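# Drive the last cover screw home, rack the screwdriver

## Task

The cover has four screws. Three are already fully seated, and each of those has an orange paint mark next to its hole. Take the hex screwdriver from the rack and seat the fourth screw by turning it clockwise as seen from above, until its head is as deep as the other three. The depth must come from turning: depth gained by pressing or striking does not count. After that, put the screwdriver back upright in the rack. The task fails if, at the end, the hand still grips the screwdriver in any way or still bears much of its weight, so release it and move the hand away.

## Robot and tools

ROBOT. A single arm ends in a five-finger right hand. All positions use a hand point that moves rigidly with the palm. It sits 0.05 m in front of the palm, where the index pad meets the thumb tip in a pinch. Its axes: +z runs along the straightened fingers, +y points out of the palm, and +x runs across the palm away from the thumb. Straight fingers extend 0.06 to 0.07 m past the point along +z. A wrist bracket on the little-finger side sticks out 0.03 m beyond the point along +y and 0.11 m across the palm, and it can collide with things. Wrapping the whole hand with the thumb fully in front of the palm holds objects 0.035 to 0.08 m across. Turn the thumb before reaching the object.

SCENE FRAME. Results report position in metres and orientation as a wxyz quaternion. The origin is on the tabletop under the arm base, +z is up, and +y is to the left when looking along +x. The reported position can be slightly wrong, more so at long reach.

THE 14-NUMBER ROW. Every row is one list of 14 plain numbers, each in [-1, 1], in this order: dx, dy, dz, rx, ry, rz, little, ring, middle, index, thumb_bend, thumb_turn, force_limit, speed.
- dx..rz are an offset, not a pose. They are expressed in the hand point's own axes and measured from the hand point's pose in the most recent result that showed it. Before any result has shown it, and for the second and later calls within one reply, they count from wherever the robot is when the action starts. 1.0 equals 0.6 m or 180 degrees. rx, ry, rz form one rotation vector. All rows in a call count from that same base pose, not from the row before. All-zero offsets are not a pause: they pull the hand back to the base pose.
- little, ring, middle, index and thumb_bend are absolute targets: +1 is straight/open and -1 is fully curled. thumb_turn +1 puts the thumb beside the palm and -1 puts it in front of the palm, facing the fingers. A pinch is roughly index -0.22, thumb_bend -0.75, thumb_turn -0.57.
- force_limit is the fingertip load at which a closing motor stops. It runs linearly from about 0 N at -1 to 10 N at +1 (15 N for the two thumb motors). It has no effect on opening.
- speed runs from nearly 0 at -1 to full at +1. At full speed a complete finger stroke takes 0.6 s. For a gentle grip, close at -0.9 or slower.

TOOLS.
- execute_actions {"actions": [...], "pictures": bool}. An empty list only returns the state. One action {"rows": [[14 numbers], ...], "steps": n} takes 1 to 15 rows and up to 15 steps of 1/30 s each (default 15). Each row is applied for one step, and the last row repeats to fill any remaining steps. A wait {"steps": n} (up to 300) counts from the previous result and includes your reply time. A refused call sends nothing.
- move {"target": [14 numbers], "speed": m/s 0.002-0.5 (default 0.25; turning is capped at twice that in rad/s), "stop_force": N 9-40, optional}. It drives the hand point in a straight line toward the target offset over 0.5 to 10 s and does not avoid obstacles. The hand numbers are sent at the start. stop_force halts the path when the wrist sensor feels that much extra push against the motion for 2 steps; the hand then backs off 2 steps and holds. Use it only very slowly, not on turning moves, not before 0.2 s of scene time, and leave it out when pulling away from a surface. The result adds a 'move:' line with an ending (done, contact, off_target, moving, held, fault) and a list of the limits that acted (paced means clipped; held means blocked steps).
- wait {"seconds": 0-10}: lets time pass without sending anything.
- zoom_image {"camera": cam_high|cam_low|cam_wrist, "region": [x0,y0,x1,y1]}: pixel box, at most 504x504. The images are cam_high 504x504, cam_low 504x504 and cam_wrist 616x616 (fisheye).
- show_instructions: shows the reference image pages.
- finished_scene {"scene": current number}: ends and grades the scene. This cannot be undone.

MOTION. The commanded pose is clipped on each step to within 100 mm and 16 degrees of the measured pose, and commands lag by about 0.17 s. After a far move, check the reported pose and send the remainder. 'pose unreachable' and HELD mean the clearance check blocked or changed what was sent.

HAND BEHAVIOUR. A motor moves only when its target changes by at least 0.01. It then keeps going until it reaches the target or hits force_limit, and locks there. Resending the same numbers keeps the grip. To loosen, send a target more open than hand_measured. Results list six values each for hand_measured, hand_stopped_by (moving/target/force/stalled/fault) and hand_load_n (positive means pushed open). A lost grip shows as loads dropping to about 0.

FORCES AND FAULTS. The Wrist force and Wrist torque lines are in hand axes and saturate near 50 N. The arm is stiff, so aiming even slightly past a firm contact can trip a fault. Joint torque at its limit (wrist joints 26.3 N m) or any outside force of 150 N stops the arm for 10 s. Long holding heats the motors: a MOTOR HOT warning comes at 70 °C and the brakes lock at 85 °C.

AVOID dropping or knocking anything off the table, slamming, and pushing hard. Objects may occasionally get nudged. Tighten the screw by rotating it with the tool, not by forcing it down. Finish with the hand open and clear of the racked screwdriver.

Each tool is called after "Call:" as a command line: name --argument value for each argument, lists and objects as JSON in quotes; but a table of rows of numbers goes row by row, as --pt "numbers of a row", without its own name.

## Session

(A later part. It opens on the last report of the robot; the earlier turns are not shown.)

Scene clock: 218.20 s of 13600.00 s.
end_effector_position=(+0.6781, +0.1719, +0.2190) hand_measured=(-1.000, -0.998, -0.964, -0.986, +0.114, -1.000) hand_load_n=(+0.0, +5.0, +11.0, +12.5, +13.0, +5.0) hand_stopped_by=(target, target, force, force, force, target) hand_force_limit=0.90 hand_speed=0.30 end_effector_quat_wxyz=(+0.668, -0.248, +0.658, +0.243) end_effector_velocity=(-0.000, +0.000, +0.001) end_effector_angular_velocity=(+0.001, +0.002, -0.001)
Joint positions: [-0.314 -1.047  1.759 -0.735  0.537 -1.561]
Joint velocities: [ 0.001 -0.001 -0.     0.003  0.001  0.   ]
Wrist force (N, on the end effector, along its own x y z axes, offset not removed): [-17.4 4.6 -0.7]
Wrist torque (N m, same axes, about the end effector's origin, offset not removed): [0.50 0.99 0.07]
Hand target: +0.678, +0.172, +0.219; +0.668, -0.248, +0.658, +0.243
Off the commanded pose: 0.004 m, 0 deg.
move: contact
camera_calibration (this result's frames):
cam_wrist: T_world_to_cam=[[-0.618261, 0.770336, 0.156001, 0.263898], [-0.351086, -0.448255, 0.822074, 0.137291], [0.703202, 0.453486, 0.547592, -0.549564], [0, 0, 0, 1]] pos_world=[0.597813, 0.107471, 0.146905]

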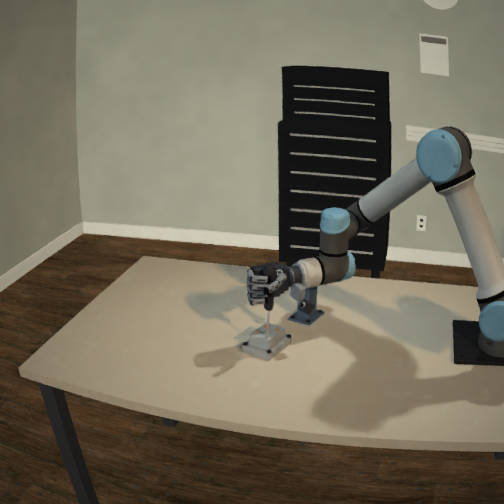

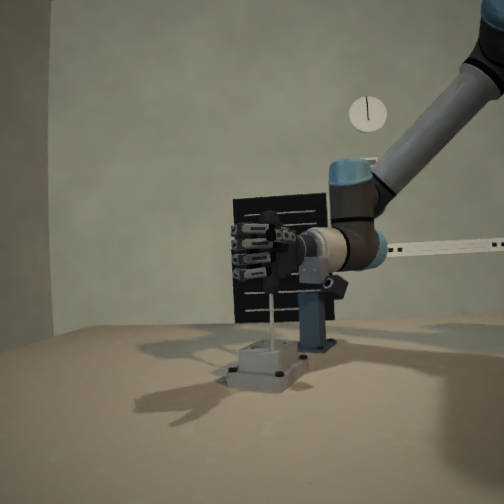

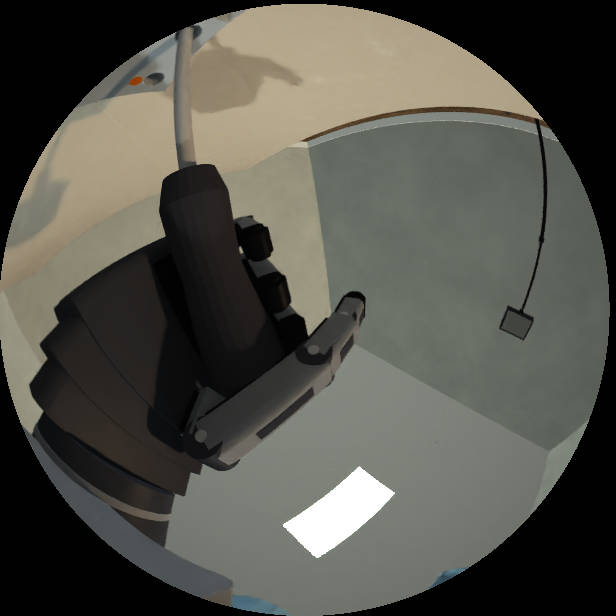

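Still driving; continuing.

Call:
move --target '[0,-0.02735,0.01517,0.1111,0,0,-1,-1,-1,-1,-0.7,-1,0.9,0.3]' --speed 0.5

Call:
move --target '[0,-0.02735,0.01517,0.1111,0,0,-1,-1,-1,-1,-0.7,-1,0.9,0.3]' --speed 0.5

Call:
move --target '[0,-0.02735,0.01517,0.1111,0,0,-1,-1,-1,-1,-0.7,-1,0.9,0.3]' --speed 0.5

Call:
move --target '[0,-0.02735,0.01517,0.1111,0,0,-1,-1,-1,-1,-0.7,-1,0.9,0.3]' --speed 0.5

Call:
execute_actions --actions '[{"rows":[[0,0,0,0,0,0,-0.55,-0.55,-0.4,-0.5,0.45,-1,0.9,0.4]],"steps":10}]' --pictures false

Call:
move --target '[0,0.0317,-0.0528,-0.2222,0,0,-0.55,-0.55,-0.4,-0.5,0.45,-1,0.9,0.2]' --speed 0.5

Call:
move --target '[0,0.0322,-0.0516,-0.2211,0,0,-0.55,-0.55,-0.4,-0.5,0.45,-1,0.9,0.2]' --speed 0.5

Call:
execute_actions --actions '[{"rows":[[0,0,0,0,0,0,-1,-1,-1,-1,0.45,-1,0.9,0.3]],"steps":13}]' --pictures false

Call:
execute_actions --actions '[{"rows":[[0,0,0,0,0,0,-1,-1,-1,-1,-0.7,-1,0.9,0.3]],"steps":13}]' --pictures false

Call:
move --target '[0.008,0,0,0,0,0,-1,-1,-1,-1,-0.7,-1,0.9,0.3]' --speed 0.003 --stop_force 9

Scene clock: 222.13 s of 13600.00 s.
end_effector_position=(+0.6957, +0.1654, +0.2194) hand_measured=(-1.000, -0.998, -0.964, -0.986, +0.114, -1.000) hand_load_n=(+0.0, +3.0, +11.0, +14.5, +11.0, +6.5) hand_stopped_by=(target, target, force, force, force, target) hand_force_limit=0.90 hand_speed=0.30 end_effector_quat_wxyz=(+0.701, -0.129, +0.690, +0.126) end_effector_velocity=(+0.001, +0.000, +0.000) end_effector_angular_velocity=(+0.001, -0.002, -0.015)
Joint positions: [-0.227 -1.129  1.899 -0.788  0.972 -1.566]
Joint velocities: [ 0.007 -0.001  0.003 -0.004  0.021  0.001]
Wrist force (N, on the end effector, along its own x y z axes, offset not removed): [-8.7 1.1 0.2]
Wrist torque (N m, same axes, about the end effector's origin, offset not removed): [0.21 0.68 -0.14]
Hand target: +0.696, +0.165, +0.219; +0.701, -0.128, +0.690, +0.125
Off the commanded pose: 0.000 m, 0 deg.
move: done
camera_calibration (this result's frames):
cam_wrist: T_world_to_cam=[[-0.319587, 0.933911, 0.160235, 0.0439308], [-0.483924, -0.306252, 0.819773, 0.209662], [0.814667, 0.184447, 0.549816, -0.592688], [0, 0, 0, 1]] pos_world=[0.598343, 0.132501, 0.146955]

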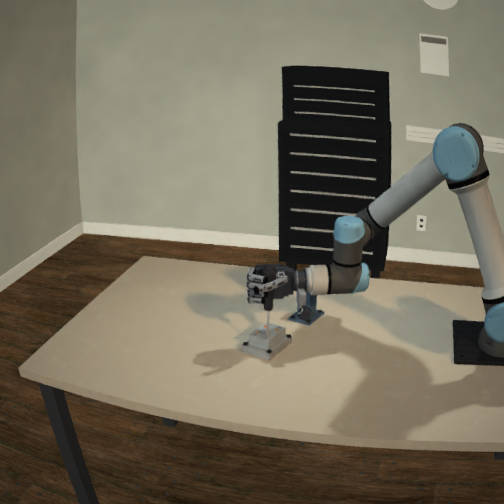

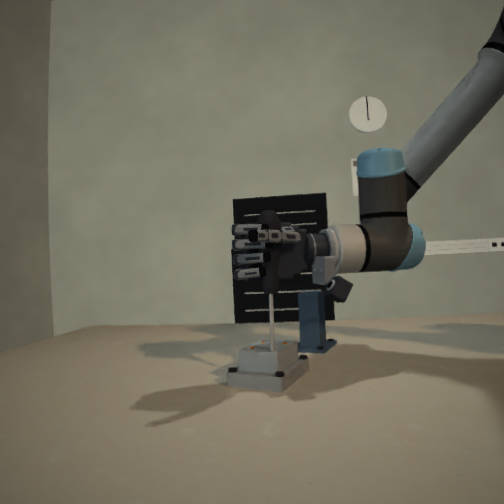

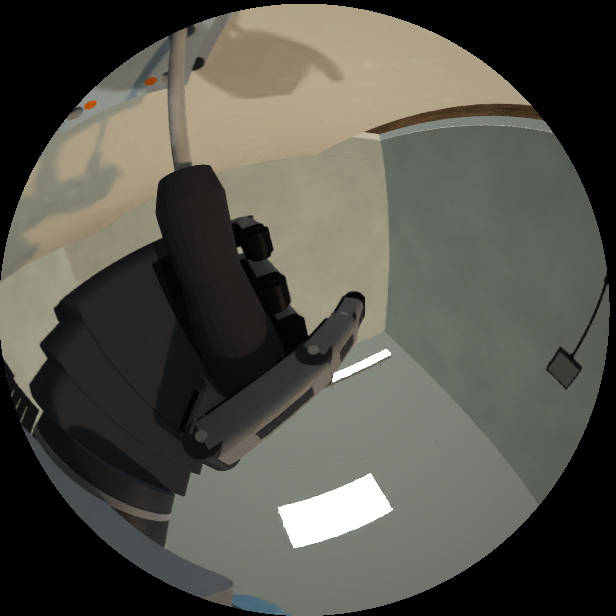

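Scene clock: 223.23 s of 13600.00 s.
end_effector_position=(+0.7099, +0.1533, +0.2196) hand_measured=(-1.000, -0.998, -0.964, -0.986, +0.114, -1.000) hand_load_n=(+0.0, +1.5, +10.5, +17.0, +10.0, +7.0) hand_stopped_by=(target, target, force, force, force, target) hand_force_limit=0.90 hand_speed=0.30 end_effector_quat_wxyz=(+0.712, -0.006, +0.702, +0.005) end_effector_velocity=(+0.001, -0.000, +0.001) end_effector_angular_velocity=(+0.001, -0.000, -0.015)
Joint positions: [-0.086 -1.155  1.942 -0.804  1.459 -1.569]
Joint velocities: [ 0.008  0.001 -0.003  0.002  0.023  0.001]
Wrist force (N, on the end effector, along its own x y z axes, offset not removed): [-3.8 -0.3 -2.5]
Wrist torque (N m, same axes, about the end effector's origin, offset not removed): [0.26 0.75 -0.38]
Hand target: +0.710, +0.153, +0.220; +0.712, -0.005, +0.702, +0.004
Off the commanded pose: 0.000 m, 0 deg.
move: done
camera_calibration (this result's frames):
cam_wrist: T_world_to_cam=[[0.0167591, 0.986094, 0.165342, -0.188206], [-0.56053, -0.127669, 0.818234, 0.239984], [0.827965, -0.106392, 0.550595, -0.567224], [0, 0, 0, 1]] pos_world=[0.607314, 0.155879, 0.147066]

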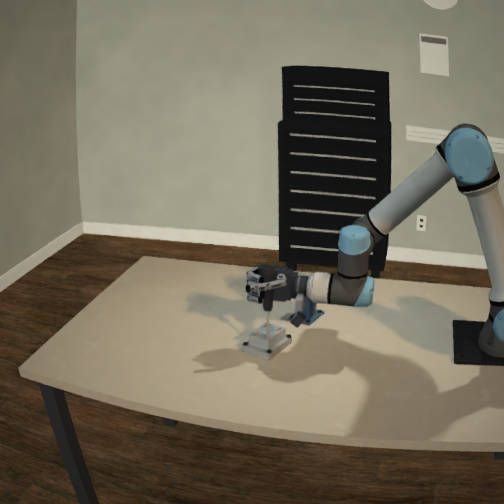

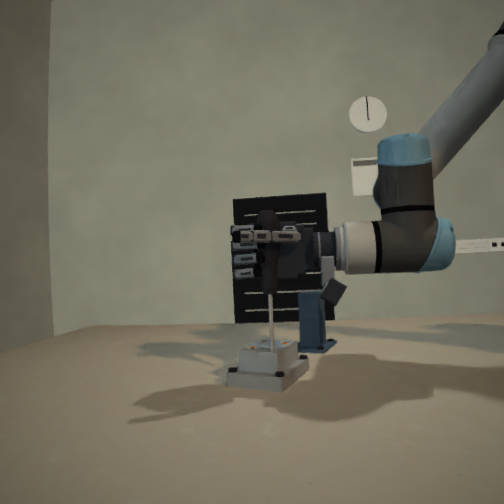

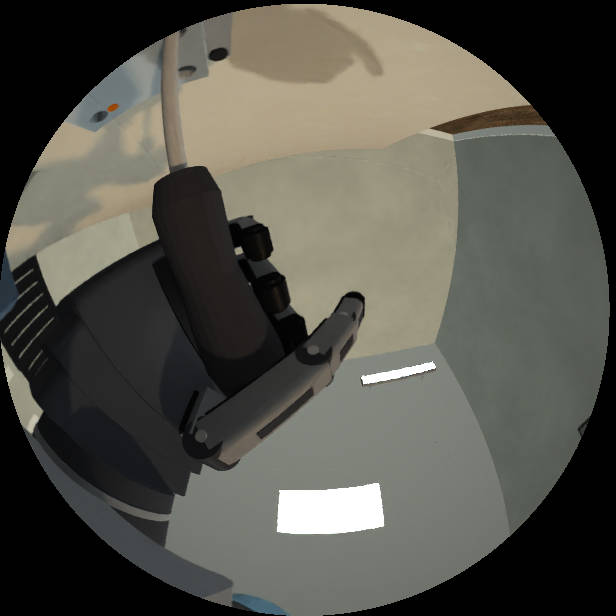

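Scene clock: 224.33 s of 13600.00 s.
end_effector_position=(+0.7192, +0.1372, +0.2198) hand_measured=(-1.000, -1.000, -0.964, -0.986, +0.114, -1.000) hand_load_n=(+0.0, +0.5, +10.0, +19.0, +9.0, +6.0) hand_stopped_by=(target, target, force, force, force, target) hand_force_limit=0.90 hand_speed=0.30 end_effector_quat_wxyz=(+0.703, +0.117, +0.692, -0.117) end_effector_velocity=(+0.001, -0.001, -0.000) end_effector_angular_velocity=(+0.002, +0.001, -0.015)
Joint positions: [ 0.071 -1.115  1.878 -0.779  1.964 -1.572]
Joint velocities: [ 0.007  0.004 -0.007  0.004  0.022  0.002]
Wrist force (N, on the end effector, along its own x y z axes, offset not removed): [1.3 -2.1 -1.7]
Wrist torque (N m, same axes, about the end effector's origin, offset not removed): [0.19 0.52 -0.68]
Hand target: +0.719, +0.137, +0.220; +0.703, +0.118, +0.692, -0.117
Off the commanded pose: 0.000 m, 0 deg.
move: done
camera_calibration (this result's frames):
cam_wrist: T_world_to_cam=[[0.350746, 0.92081, 0.170549, -0.404837], [-0.571843, 0.066375, 0.817673, 0.224647], [0.741601, -0.384323, 0.549839, -0.476318], [0, 0, 0, 1]] pos_world=[0.623697, 0.174807, 0.147255]

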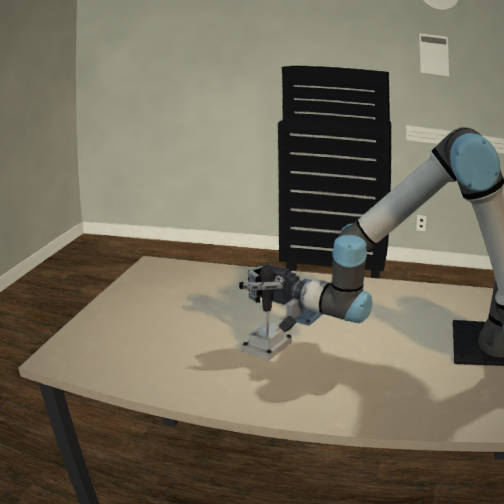

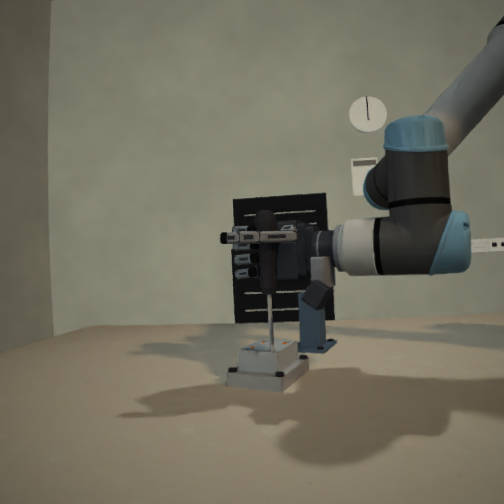

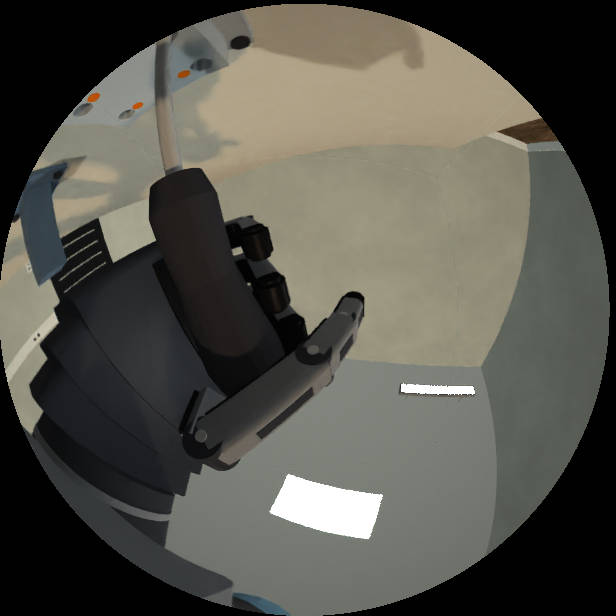

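Scene clock: 225.43 s of 13600.00 s.
end_effector_position=(+0.7224, +0.1188, +0.2198) hand_measured=(-1.000, -1.000, -0.964, -0.984, +0.114, -1.000) hand_load_n=(+0.0, +0.0, +9.5, +20.5, +8.5, +5.5) hand_stopped_by=(target, target, force, force, force, target) hand_force_limit=0.90 hand_speed=0.30 end_effector_quat_wxyz=(+0.672, +0.237, +0.661, -0.234) end_effector_velocity=(+0.001, -0.001, +0.000) end_effector_angular_velocity=(+0.002, +0.001, -0.015)
Joint positions: [ 0.198 -1.023  1.719 -0.716  2.438 -1.576]
Joint velocities: [ 0.004  0.006 -0.012  0.008  0.019  0.002]
Wrist force (N, on the end effector, along its own x y z axes, offset not removed): [3.3 -4.6 -3.0]
Wrist torque (N m, same axes, about the end effector's origin, offset not removed): [0.00 0.36 -0.90]
Hand target: +0.722, +0.119, +0.220; +0.672, +0.238, +0.661, -0.235
Off the commanded pose: 0.000 m, 0 deg.
move: done
camera_calibration (this result's frames):
cam_wrist: T_world_to_cam=[[0.642672, 0.745799, 0.175377, -0.58021], [-0.516598, 0.252795, 0.81806, 0.165539], [0.565773, -0.616343, 0.547742, -0.330746], [0, 0, 0, 1]] pos_world=[0.64553, 0.187019, 0.147498]

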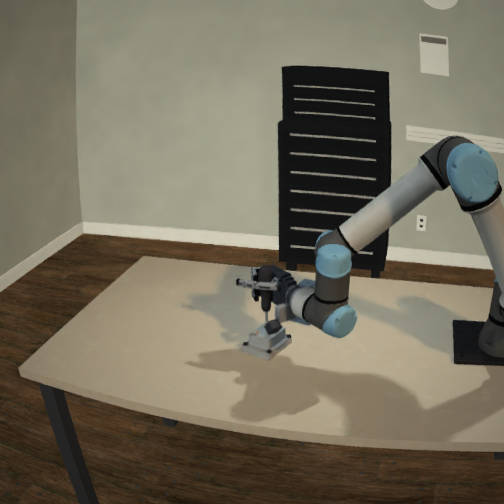

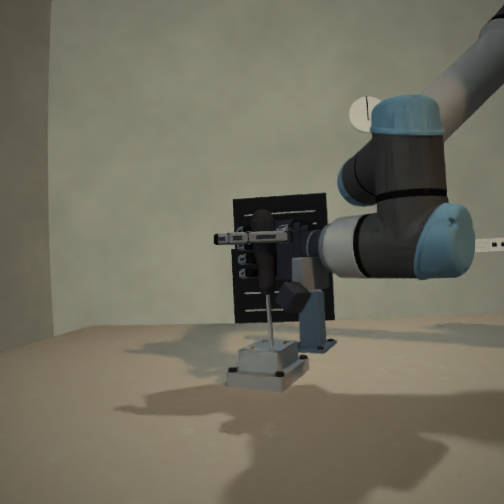

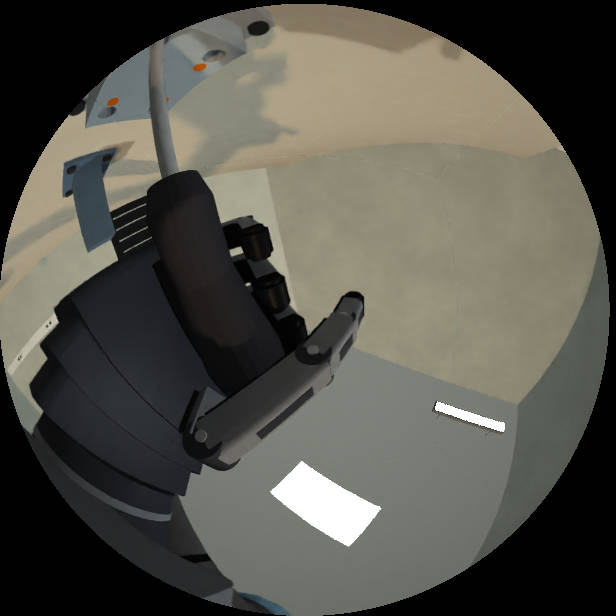

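Scene clock: 225.77 s of 13600.00 s.
end_effector_position=(+0.7225, +0.1189, +0.2199) hand_measured=(-0.550, -0.550, -0.428, -0.502, +0.446, -1.000) hand_load_n=(+0.0, +0.0, +0.5, +0.0, +0.0, +0.0) hand_stopped_by=(moving, moving, moving, moving, moving, target) hand_force_limit=0.90 hand_speed=0.40 end_effector_quat_wxyz=(+0.672, +0.237, +0.661, -0.234) end_effector_velocity=(+0.000, -0.000, +0.001) end_effector_angular_velocity=(+0.000, -0.001, +0.001)
Joint positions: [ 0.198 -1.023  1.719 -0.716  2.438 -1.576]
Joint velocities: [-0.001 -0.001 -0.    -0.    -0.001  0.   ]
Wrist force (N, on the end effector, along its own x y z axes, offset not removed): [-0.8 2.3 1.4]
Wrist torque (N m, same axes, about the end effector's origin, offset not removed): [0.26 0.05 -0.03]
Hand target: +0.722, +0.119, +0.220; +0.672, +0.237, +0.661, -0.234
Off the commanded pose: 0.000 m, 0 deg.
Steps of this call (steps 1 to 10: all 10 steps of this action). Readings (end_effector_position | what the end effector reports):
1: (+0.7224, +0.1188, +0.2198) | hand_measured=(-1.000, -1.000, -0.964, -0.984, +0.114, -1.000) hand_load_n=(+0.0, +0.0, +9.5, +21.0, +8.5, +5.5) hand_stopped_by=(moving, moving, moving, moving, moving, target) hand_force_limit=0.90 hand_speed=0.40
2: (+0.7224, +0.1188, +0.2198) | hand_measured=(-1.000, -1.000, -0.964, -0.984, +0.114, -1.000) hand_load_n=(+0.0, +0.0, +9.5, +21.0, +8.5, +5.5) hand_stopped_by=(moving, moving, moving, moving, moving, target) hand_force_limit=0.90 hand_speed=0.40
4: (+0.7224, +0.1188, +0.2198) | hand_measured=(-0.930, -0.928, -0.896, -0.916, +0.152, -1.000) hand_load_n=(+0.0, +0.0, -3.5, +1.0, +3.5, +1.5) hand_stopped_by=(moving, moving, moving, moving, moving, target) hand_force_limit=0.90 hand_speed=0.40
8: (+0.7225, +0.1189, +0.2198) | hand_measured=(-0.618, -0.618, -0.584, -0.606, +0.346, -1.000) hand_load_n=(+0.0, +0.0, +0.0, +0.0, +0.0, +0.0) hand_stopped_by=(moving, moving, moving, moving, moving, target) hand_force_limit=0.90 hand_speed=0.40
10: the state above

Scene clock: 227.47 s of 13600.00 s.
end_effector_position=(+0.7095, +0.1535, +0.2196) hand_measured=(-0.550, -0.550, -0.400, -0.500, +0.450, -1.000) hand_load_n=(+0.0, +0.0, +0.0, +0.0, +0.0, +0.0) hand_stopped_by=(target, target, target, target, target, target) hand_force_limit=0.90 hand_speed=0.20 end_effector_quat_wxyz=(+0.713, -0.006, +0.702, +0.005) end_effector_velocity=(+0.001, +0.002, -0.000) end_effector_angular_velocity=(-0.001, +0.001, +0.019)
Joint positions: [-0.087 -1.155  1.943 -0.804  1.457 -1.569]
Joint velocities: [-0.006  0.002 -0.004  0.002 -0.025 -0.   ]
Wrist force (N, on the end effector, along its own x y z axes, offset not removed): [0.1 2.9 1.6]
Wrist torque (N m, same axes, about the end effector's origin, offset not removed): [0.40 -0.12 0.03]
Hand target: +0.710, +0.154, +0.220; +0.713, -0.007, +0.702, +0.006
Off the commanded pose: 0.000 m, 0 deg.
move: done
camera_calibration (this result's frames):
cam_wrist: T_world_to_cam=[[0.0146603, 0.986158, 0.165161, -0.186853], [-0.560567, -0.128673, 0.818051, 0.239985], [0.827979, -0.104577, 0.550921, -0.567261], [0, 0, 0, 1]] pos_world=[0.606948, 0.155824, 0.147057]

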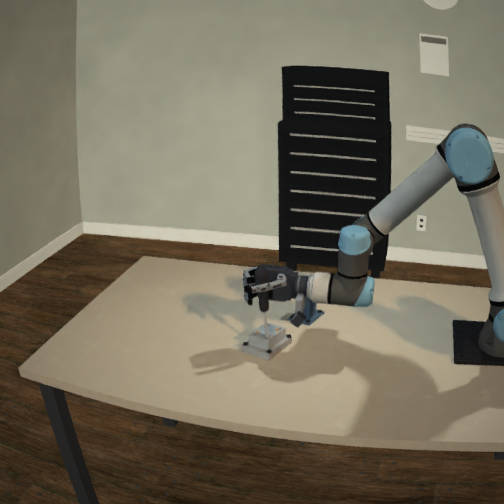

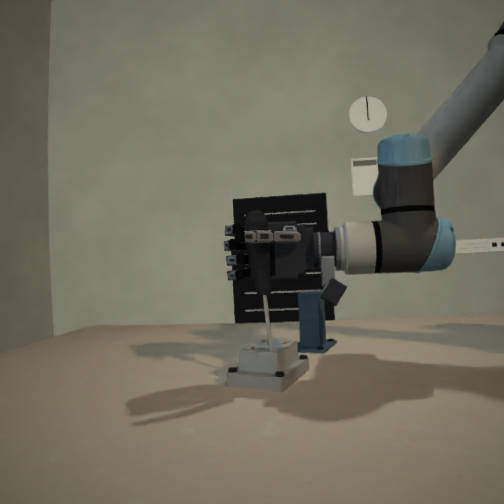

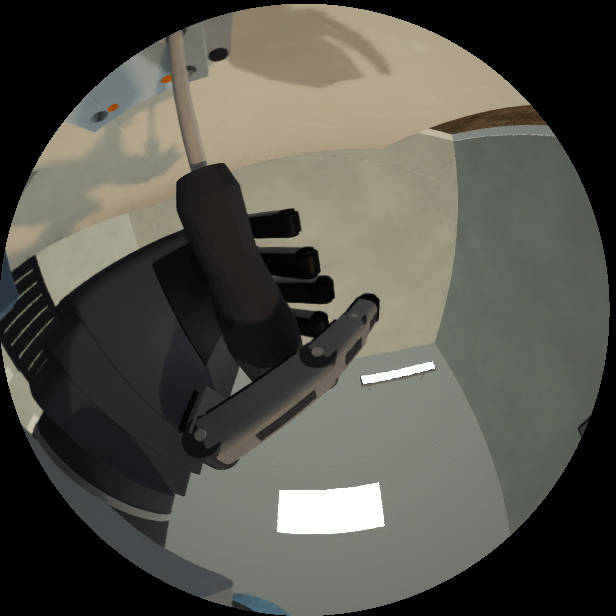

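Scene clock: 228.90 s of 13600.00 s.
end_effector_position=(+0.6781, +0.1721, +0.2190) hand_measured=(-0.550, -0.550, -0.400, -0.500, +0.450, -1.000) hand_load_n=(+0.0, +0.0, +0.0, +0.0, +0.0, +0.0) hand_stopped_by=(target, target, target, target, target, target) hand_force_limit=0.90 hand_speed=0.20 end_effector_quat_wxyz=(+0.668, -0.248, +0.658, +0.243) end_effector_velocity=(-0.000, +0.001, -0.000) end_effector_angular_velocity=(-0.002, +0.003, +0.017)
Joint positions: [-0.314 -1.047  1.759 -0.736  0.537 -1.561]
Joint velocities: [-0.001  0.007 -0.014  0.014 -0.019 -0.005]
Wrist force (N, on the end effector, along its own x y z axes, offset not removed): [0.3 1.3 -0.4]
Wrist torque (N m, same axes, about the end effector's origin, offset not removed): [0.27 -0.07 -0.03]
Hand target: +0.678, +0.172, +0.219; +0.668, -0.249, +0.658, +0.244
Off the commanded pose: 0.000 m, 0 deg.
move: done
camera_calibration (this result's frames):
cam_wrist: T_world_to_cam=[[-0.618504, 0.77021, 0.155657, 0.263964], [-0.351421, -0.448307, 0.821903, 0.137607], [0.70282, 0.453649, 0.547948, -0.549457], [0, 0, 0, 1]] pos_world=[0.59779, 0.107643, 0.146886]

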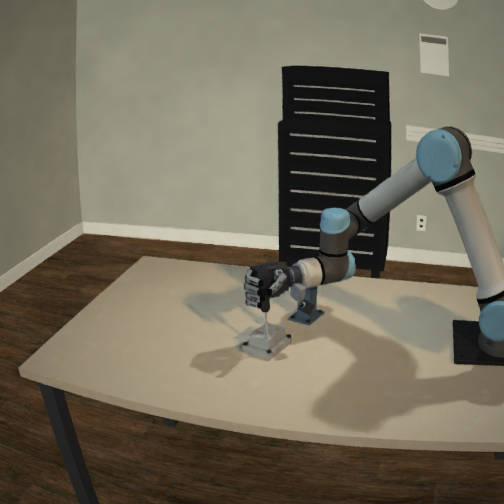

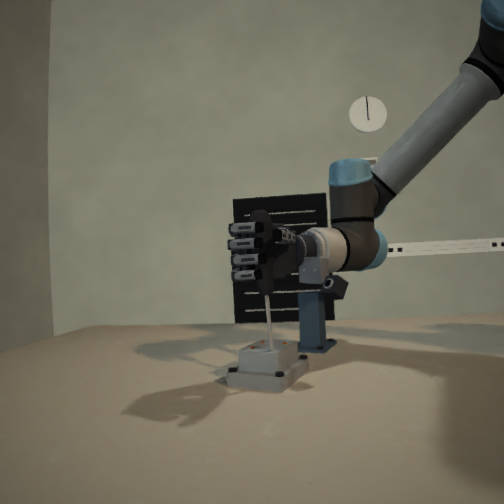

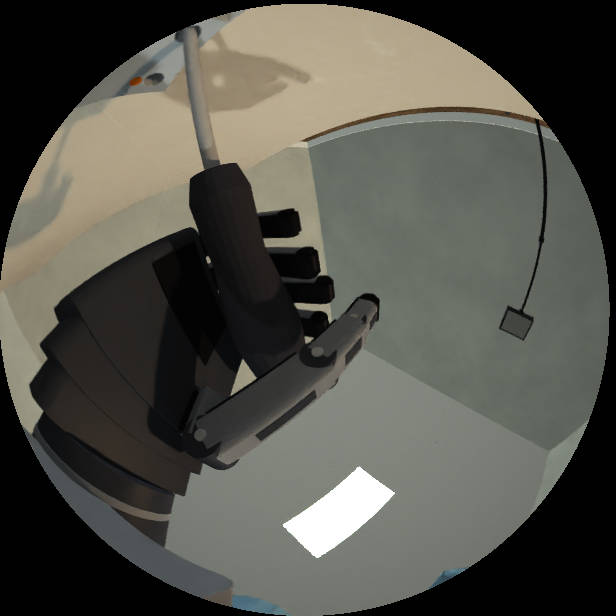

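Scene clock: 229.33 s of 13600.00 s.
end_effector_position=(+0.6781, +0.1720, +0.2190) hand_measured=(-1.000, -1.000, -0.964, -0.986, +0.450, -1.000) hand_load_n=(+0.0, +4.0, +10.0, +10.5, +1.5, +0.0) hand_stopped_by=(target, target, force, force, target, target) hand_force_limit=0.90 hand_speed=0.30 end_effector_quat_wxyz=(+0.668, -0.248, +0.658, +0.243) end_effector_velocity=(-0.000, -0.001, -0.000) end_effector_angular_velocity=(+0.000, +0.001, -0.003)
Joint positions: [-0.314 -1.047  1.759 -0.736  0.537 -1.561]
Joint velocities: [-0.001 -0.001  0.002 -0.001  0.002 -0.   ]
Wrist force (N, on the end effector, along its own x y z axes, offset not removed): [0.4 2.8 0.9]
Wrist torque (N m, same axes, about the end effector's origin, offset not removed): [0.31 -0.17 0.16]
Hand target: +0.678, +0.172, +0.219; +0.668, -0.248, +0.658, +0.243
Off the commanded pose: 0.000 m, 0 deg.
Steps of this call (steps 1 to 13: all 13 steps of this action). Readings (end_effector_position | what the end effector reports):
1: (+0.6781, +0.1721, +0.2190) | hand_measured=(-0.550, -0.550, -0.400, -0.500, +0.450, -1.000) hand_load_n=(+0.0, +0.0, +0.0, +0.0, +0.0, +0.0) hand_stopped_by=(moving, moving, moving, moving, target, target) hand_force_limit=0.90 hand_speed=0.30
2: (+0.6781, +0.1721, +0.2190) | hand_measured=(-0.550, -0.550, -0.400, -0.500, +0.450, -1.000) hand_load_n=(+0.0, +0.0, +0.0, +0.0, +0.0, +0.0) hand_stopped_by=(moving, moving, moving, moving, target, target) hand_force_limit=0.90 hand_speed=0.30
4: (+0.6781, +0.1721, +0.2190) | hand_measured=(-0.616, -0.616, -0.466, -0.566, +0.450, -1.000) hand_load_n=(+0.0, +0.0, +0.0, +0.0, +0.0, +0.0) hand_stopped_by=(moving, moving, moving, moving, target, target) hand_force_limit=0.90 hand_speed=0.30
8: (+0.6781, +0.1720, +0.2190) | hand_measured=(-0.904, -0.904, -0.754, -0.854, +0.450, -1.000) hand_load_n=(+0.0, +0.0, +0.0, +0.0, +0.0, +0.0) hand_stopped_by=(moving, moving, moving, moving, target, target) hand_force_limit=0.90 hand_speed=0.30
13: the state above

Scene clock: 229.77 s of 13600.00 s.
end_effector_position=(+0.6781, +0.1720, +0.2190) hand_measured=(-1.000, -0.998, -0.964, -0.986, +0.068, -1.000) hand_load_n=(+0.0, +5.0, +11.0, +12.5, +15.0, +4.0) hand_stopped_by=(target, target, force, force, force, target) hand_force_limit=0.90 hand_speed=0.30 end_effector_quat_wxyz=(+0.668, -0.248, +0.658, +0.243) end_effector_velocity=(-0.000, +0.000, +0.000) end_effector_angular_velocity=(-0.000, -0.000, +0.002)
Joint positions: [-0.314 -1.047  1.759 -0.736  0.537 -1.561]
Joint velocities: [ 0.     0.    -0.    -0.    -0.002 -0.   ]
Wrist force (N, on the end effector, along its own x y z axes, offset not removed): [1.1 4.8 0.8]
Wrist torque (N m, same axes, about the end effector's origin, offset not removed): [0.42 -0.03 0.55]
Hand target: +0.678, +0.172, +0.219; +0.668, -0.248, +0.658, +0.243
Off the commanded pose: 0.000 m, 0 deg.
Steps of this call (steps 1 to 13: all 13 steps of this action). Readings (end_effector_position | what the end effector reports):
1: (+0.6781, +0.1720, +0.2190) | hand_measured=(-1.000, -0.998, -0.964, -0.986, +0.450, -1.000) hand_load_n=(+0.0, +4.0, +10.0, +10.5, +1.5, +0.0) hand_stopped_by=(target, target, force, force, moving, target) hand_force_limit=0.90 hand_speed=0.30
2: (+0.6781, +0.1720, +0.2190) | hand_measured=(-1.000, -0.998, -0.964, -0.986, +0.450, -1.000) hand_load_n=(+0.0, +4.0, +10.0, +10.5, +1.5, +0.0) hand_stopped_by=(target, target, force, force, moving, target) hand_force_limit=0.90 hand_speed=0.30
4: (+0.6781, +0.1720, +0.2190) | hand_measured=(-1.000, -0.998, -0.964, -0.986, +0.412, -1.000) hand_load_n=(+0.0, +4.0, +10.0, +10.5, +3.0, +0.5) hand_stopped_by=(target, target, force, force, moving, target) hand_force_limit=0.90 hand_speed=0.30
8: (+0.6781, +0.1720, +0.2190) | hand_measured=(-1.000, -0.998, -0.964, -0.986, +0.238, -1.000) hand_load_n=(+0.0, +4.0, +10.0, +10.5, +10.0, +2.5) hand_stopped_by=(target, target, force, force, moving, target) hand_force_limit=0.90 hand_speed=0.30
13: the state above

Scene clock: 230.53 s of 13600.00 s.
end_effector_position=(+0.6782, +0.1720, +0.2186) hand_measured=(-1.000, -0.998, -0.964, -0.986, +0.070, -1.000) hand_load_n=(+0.0, +5.5, +12.0, +13.5, +14.0, +5.5) hand_stopped_by=(target, target, force, force, force, target) hand_force_limit=0.90 hand_speed=0.30 end_effector_quat_wxyz=(+0.668, -0.248, +0.658, +0.243) end_effector_velocity=(-0.000, -0.000, +0.000) end_effector_angular_velocity=(+0.001, +0.002, -0.001)
Joint positions: [-0.314 -1.046  1.759 -0.737  0.537 -1.561]
Joint velocities: [-0.    -0.001  0.001  0.003  0.001 -0.   ]
Wrist force (N, on the end effector, along its own x y z axes, offset not removed): [-14.9 4.9 1.2]
Wrist torque (N m, same axes, about the end effector's origin, offset not removed): [0.47 0.67 0.24]
Hand target: +0.678, +0.172, +0.219; +0.668, -0.248, +0.658, +0.243
Off the commanded pose: 0.004 m, 0 deg.
move: contact
camera_calibration (this result's frames):
cam_wrist: T_world_to_cam=[[-0.618601, 0.770257, 0.15504, 0.264336], [-0.351935, -0.448061, 0.821817, 0.138263], [0.702478, 0.453813, 0.548251, -0.549171], [0, 0, 0, 1]] pos_world=[0.597958, 0.107564, 0.146474]

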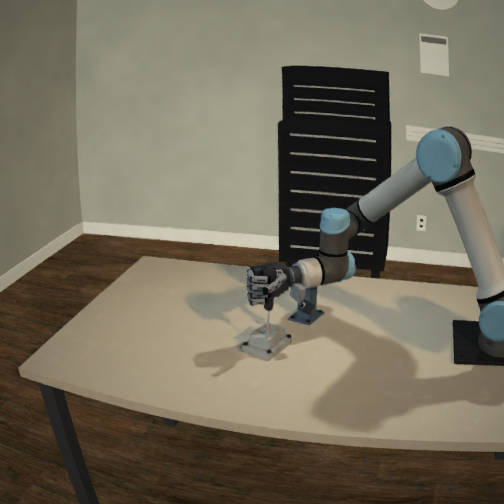

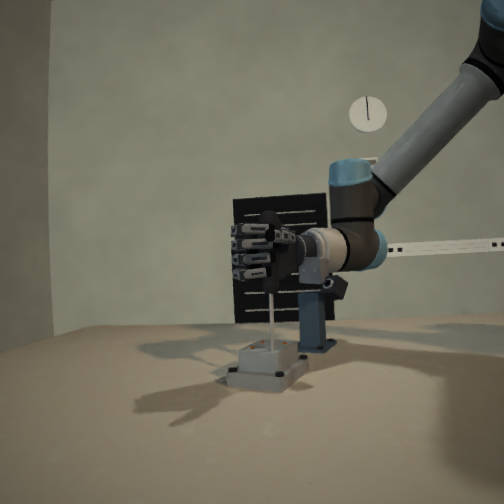

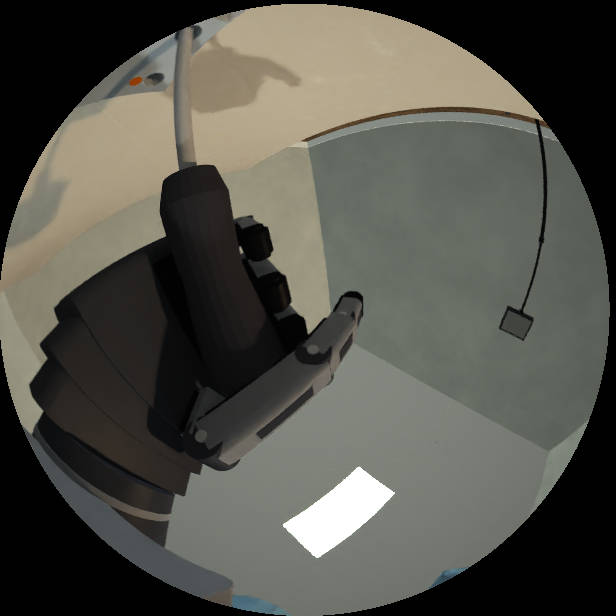

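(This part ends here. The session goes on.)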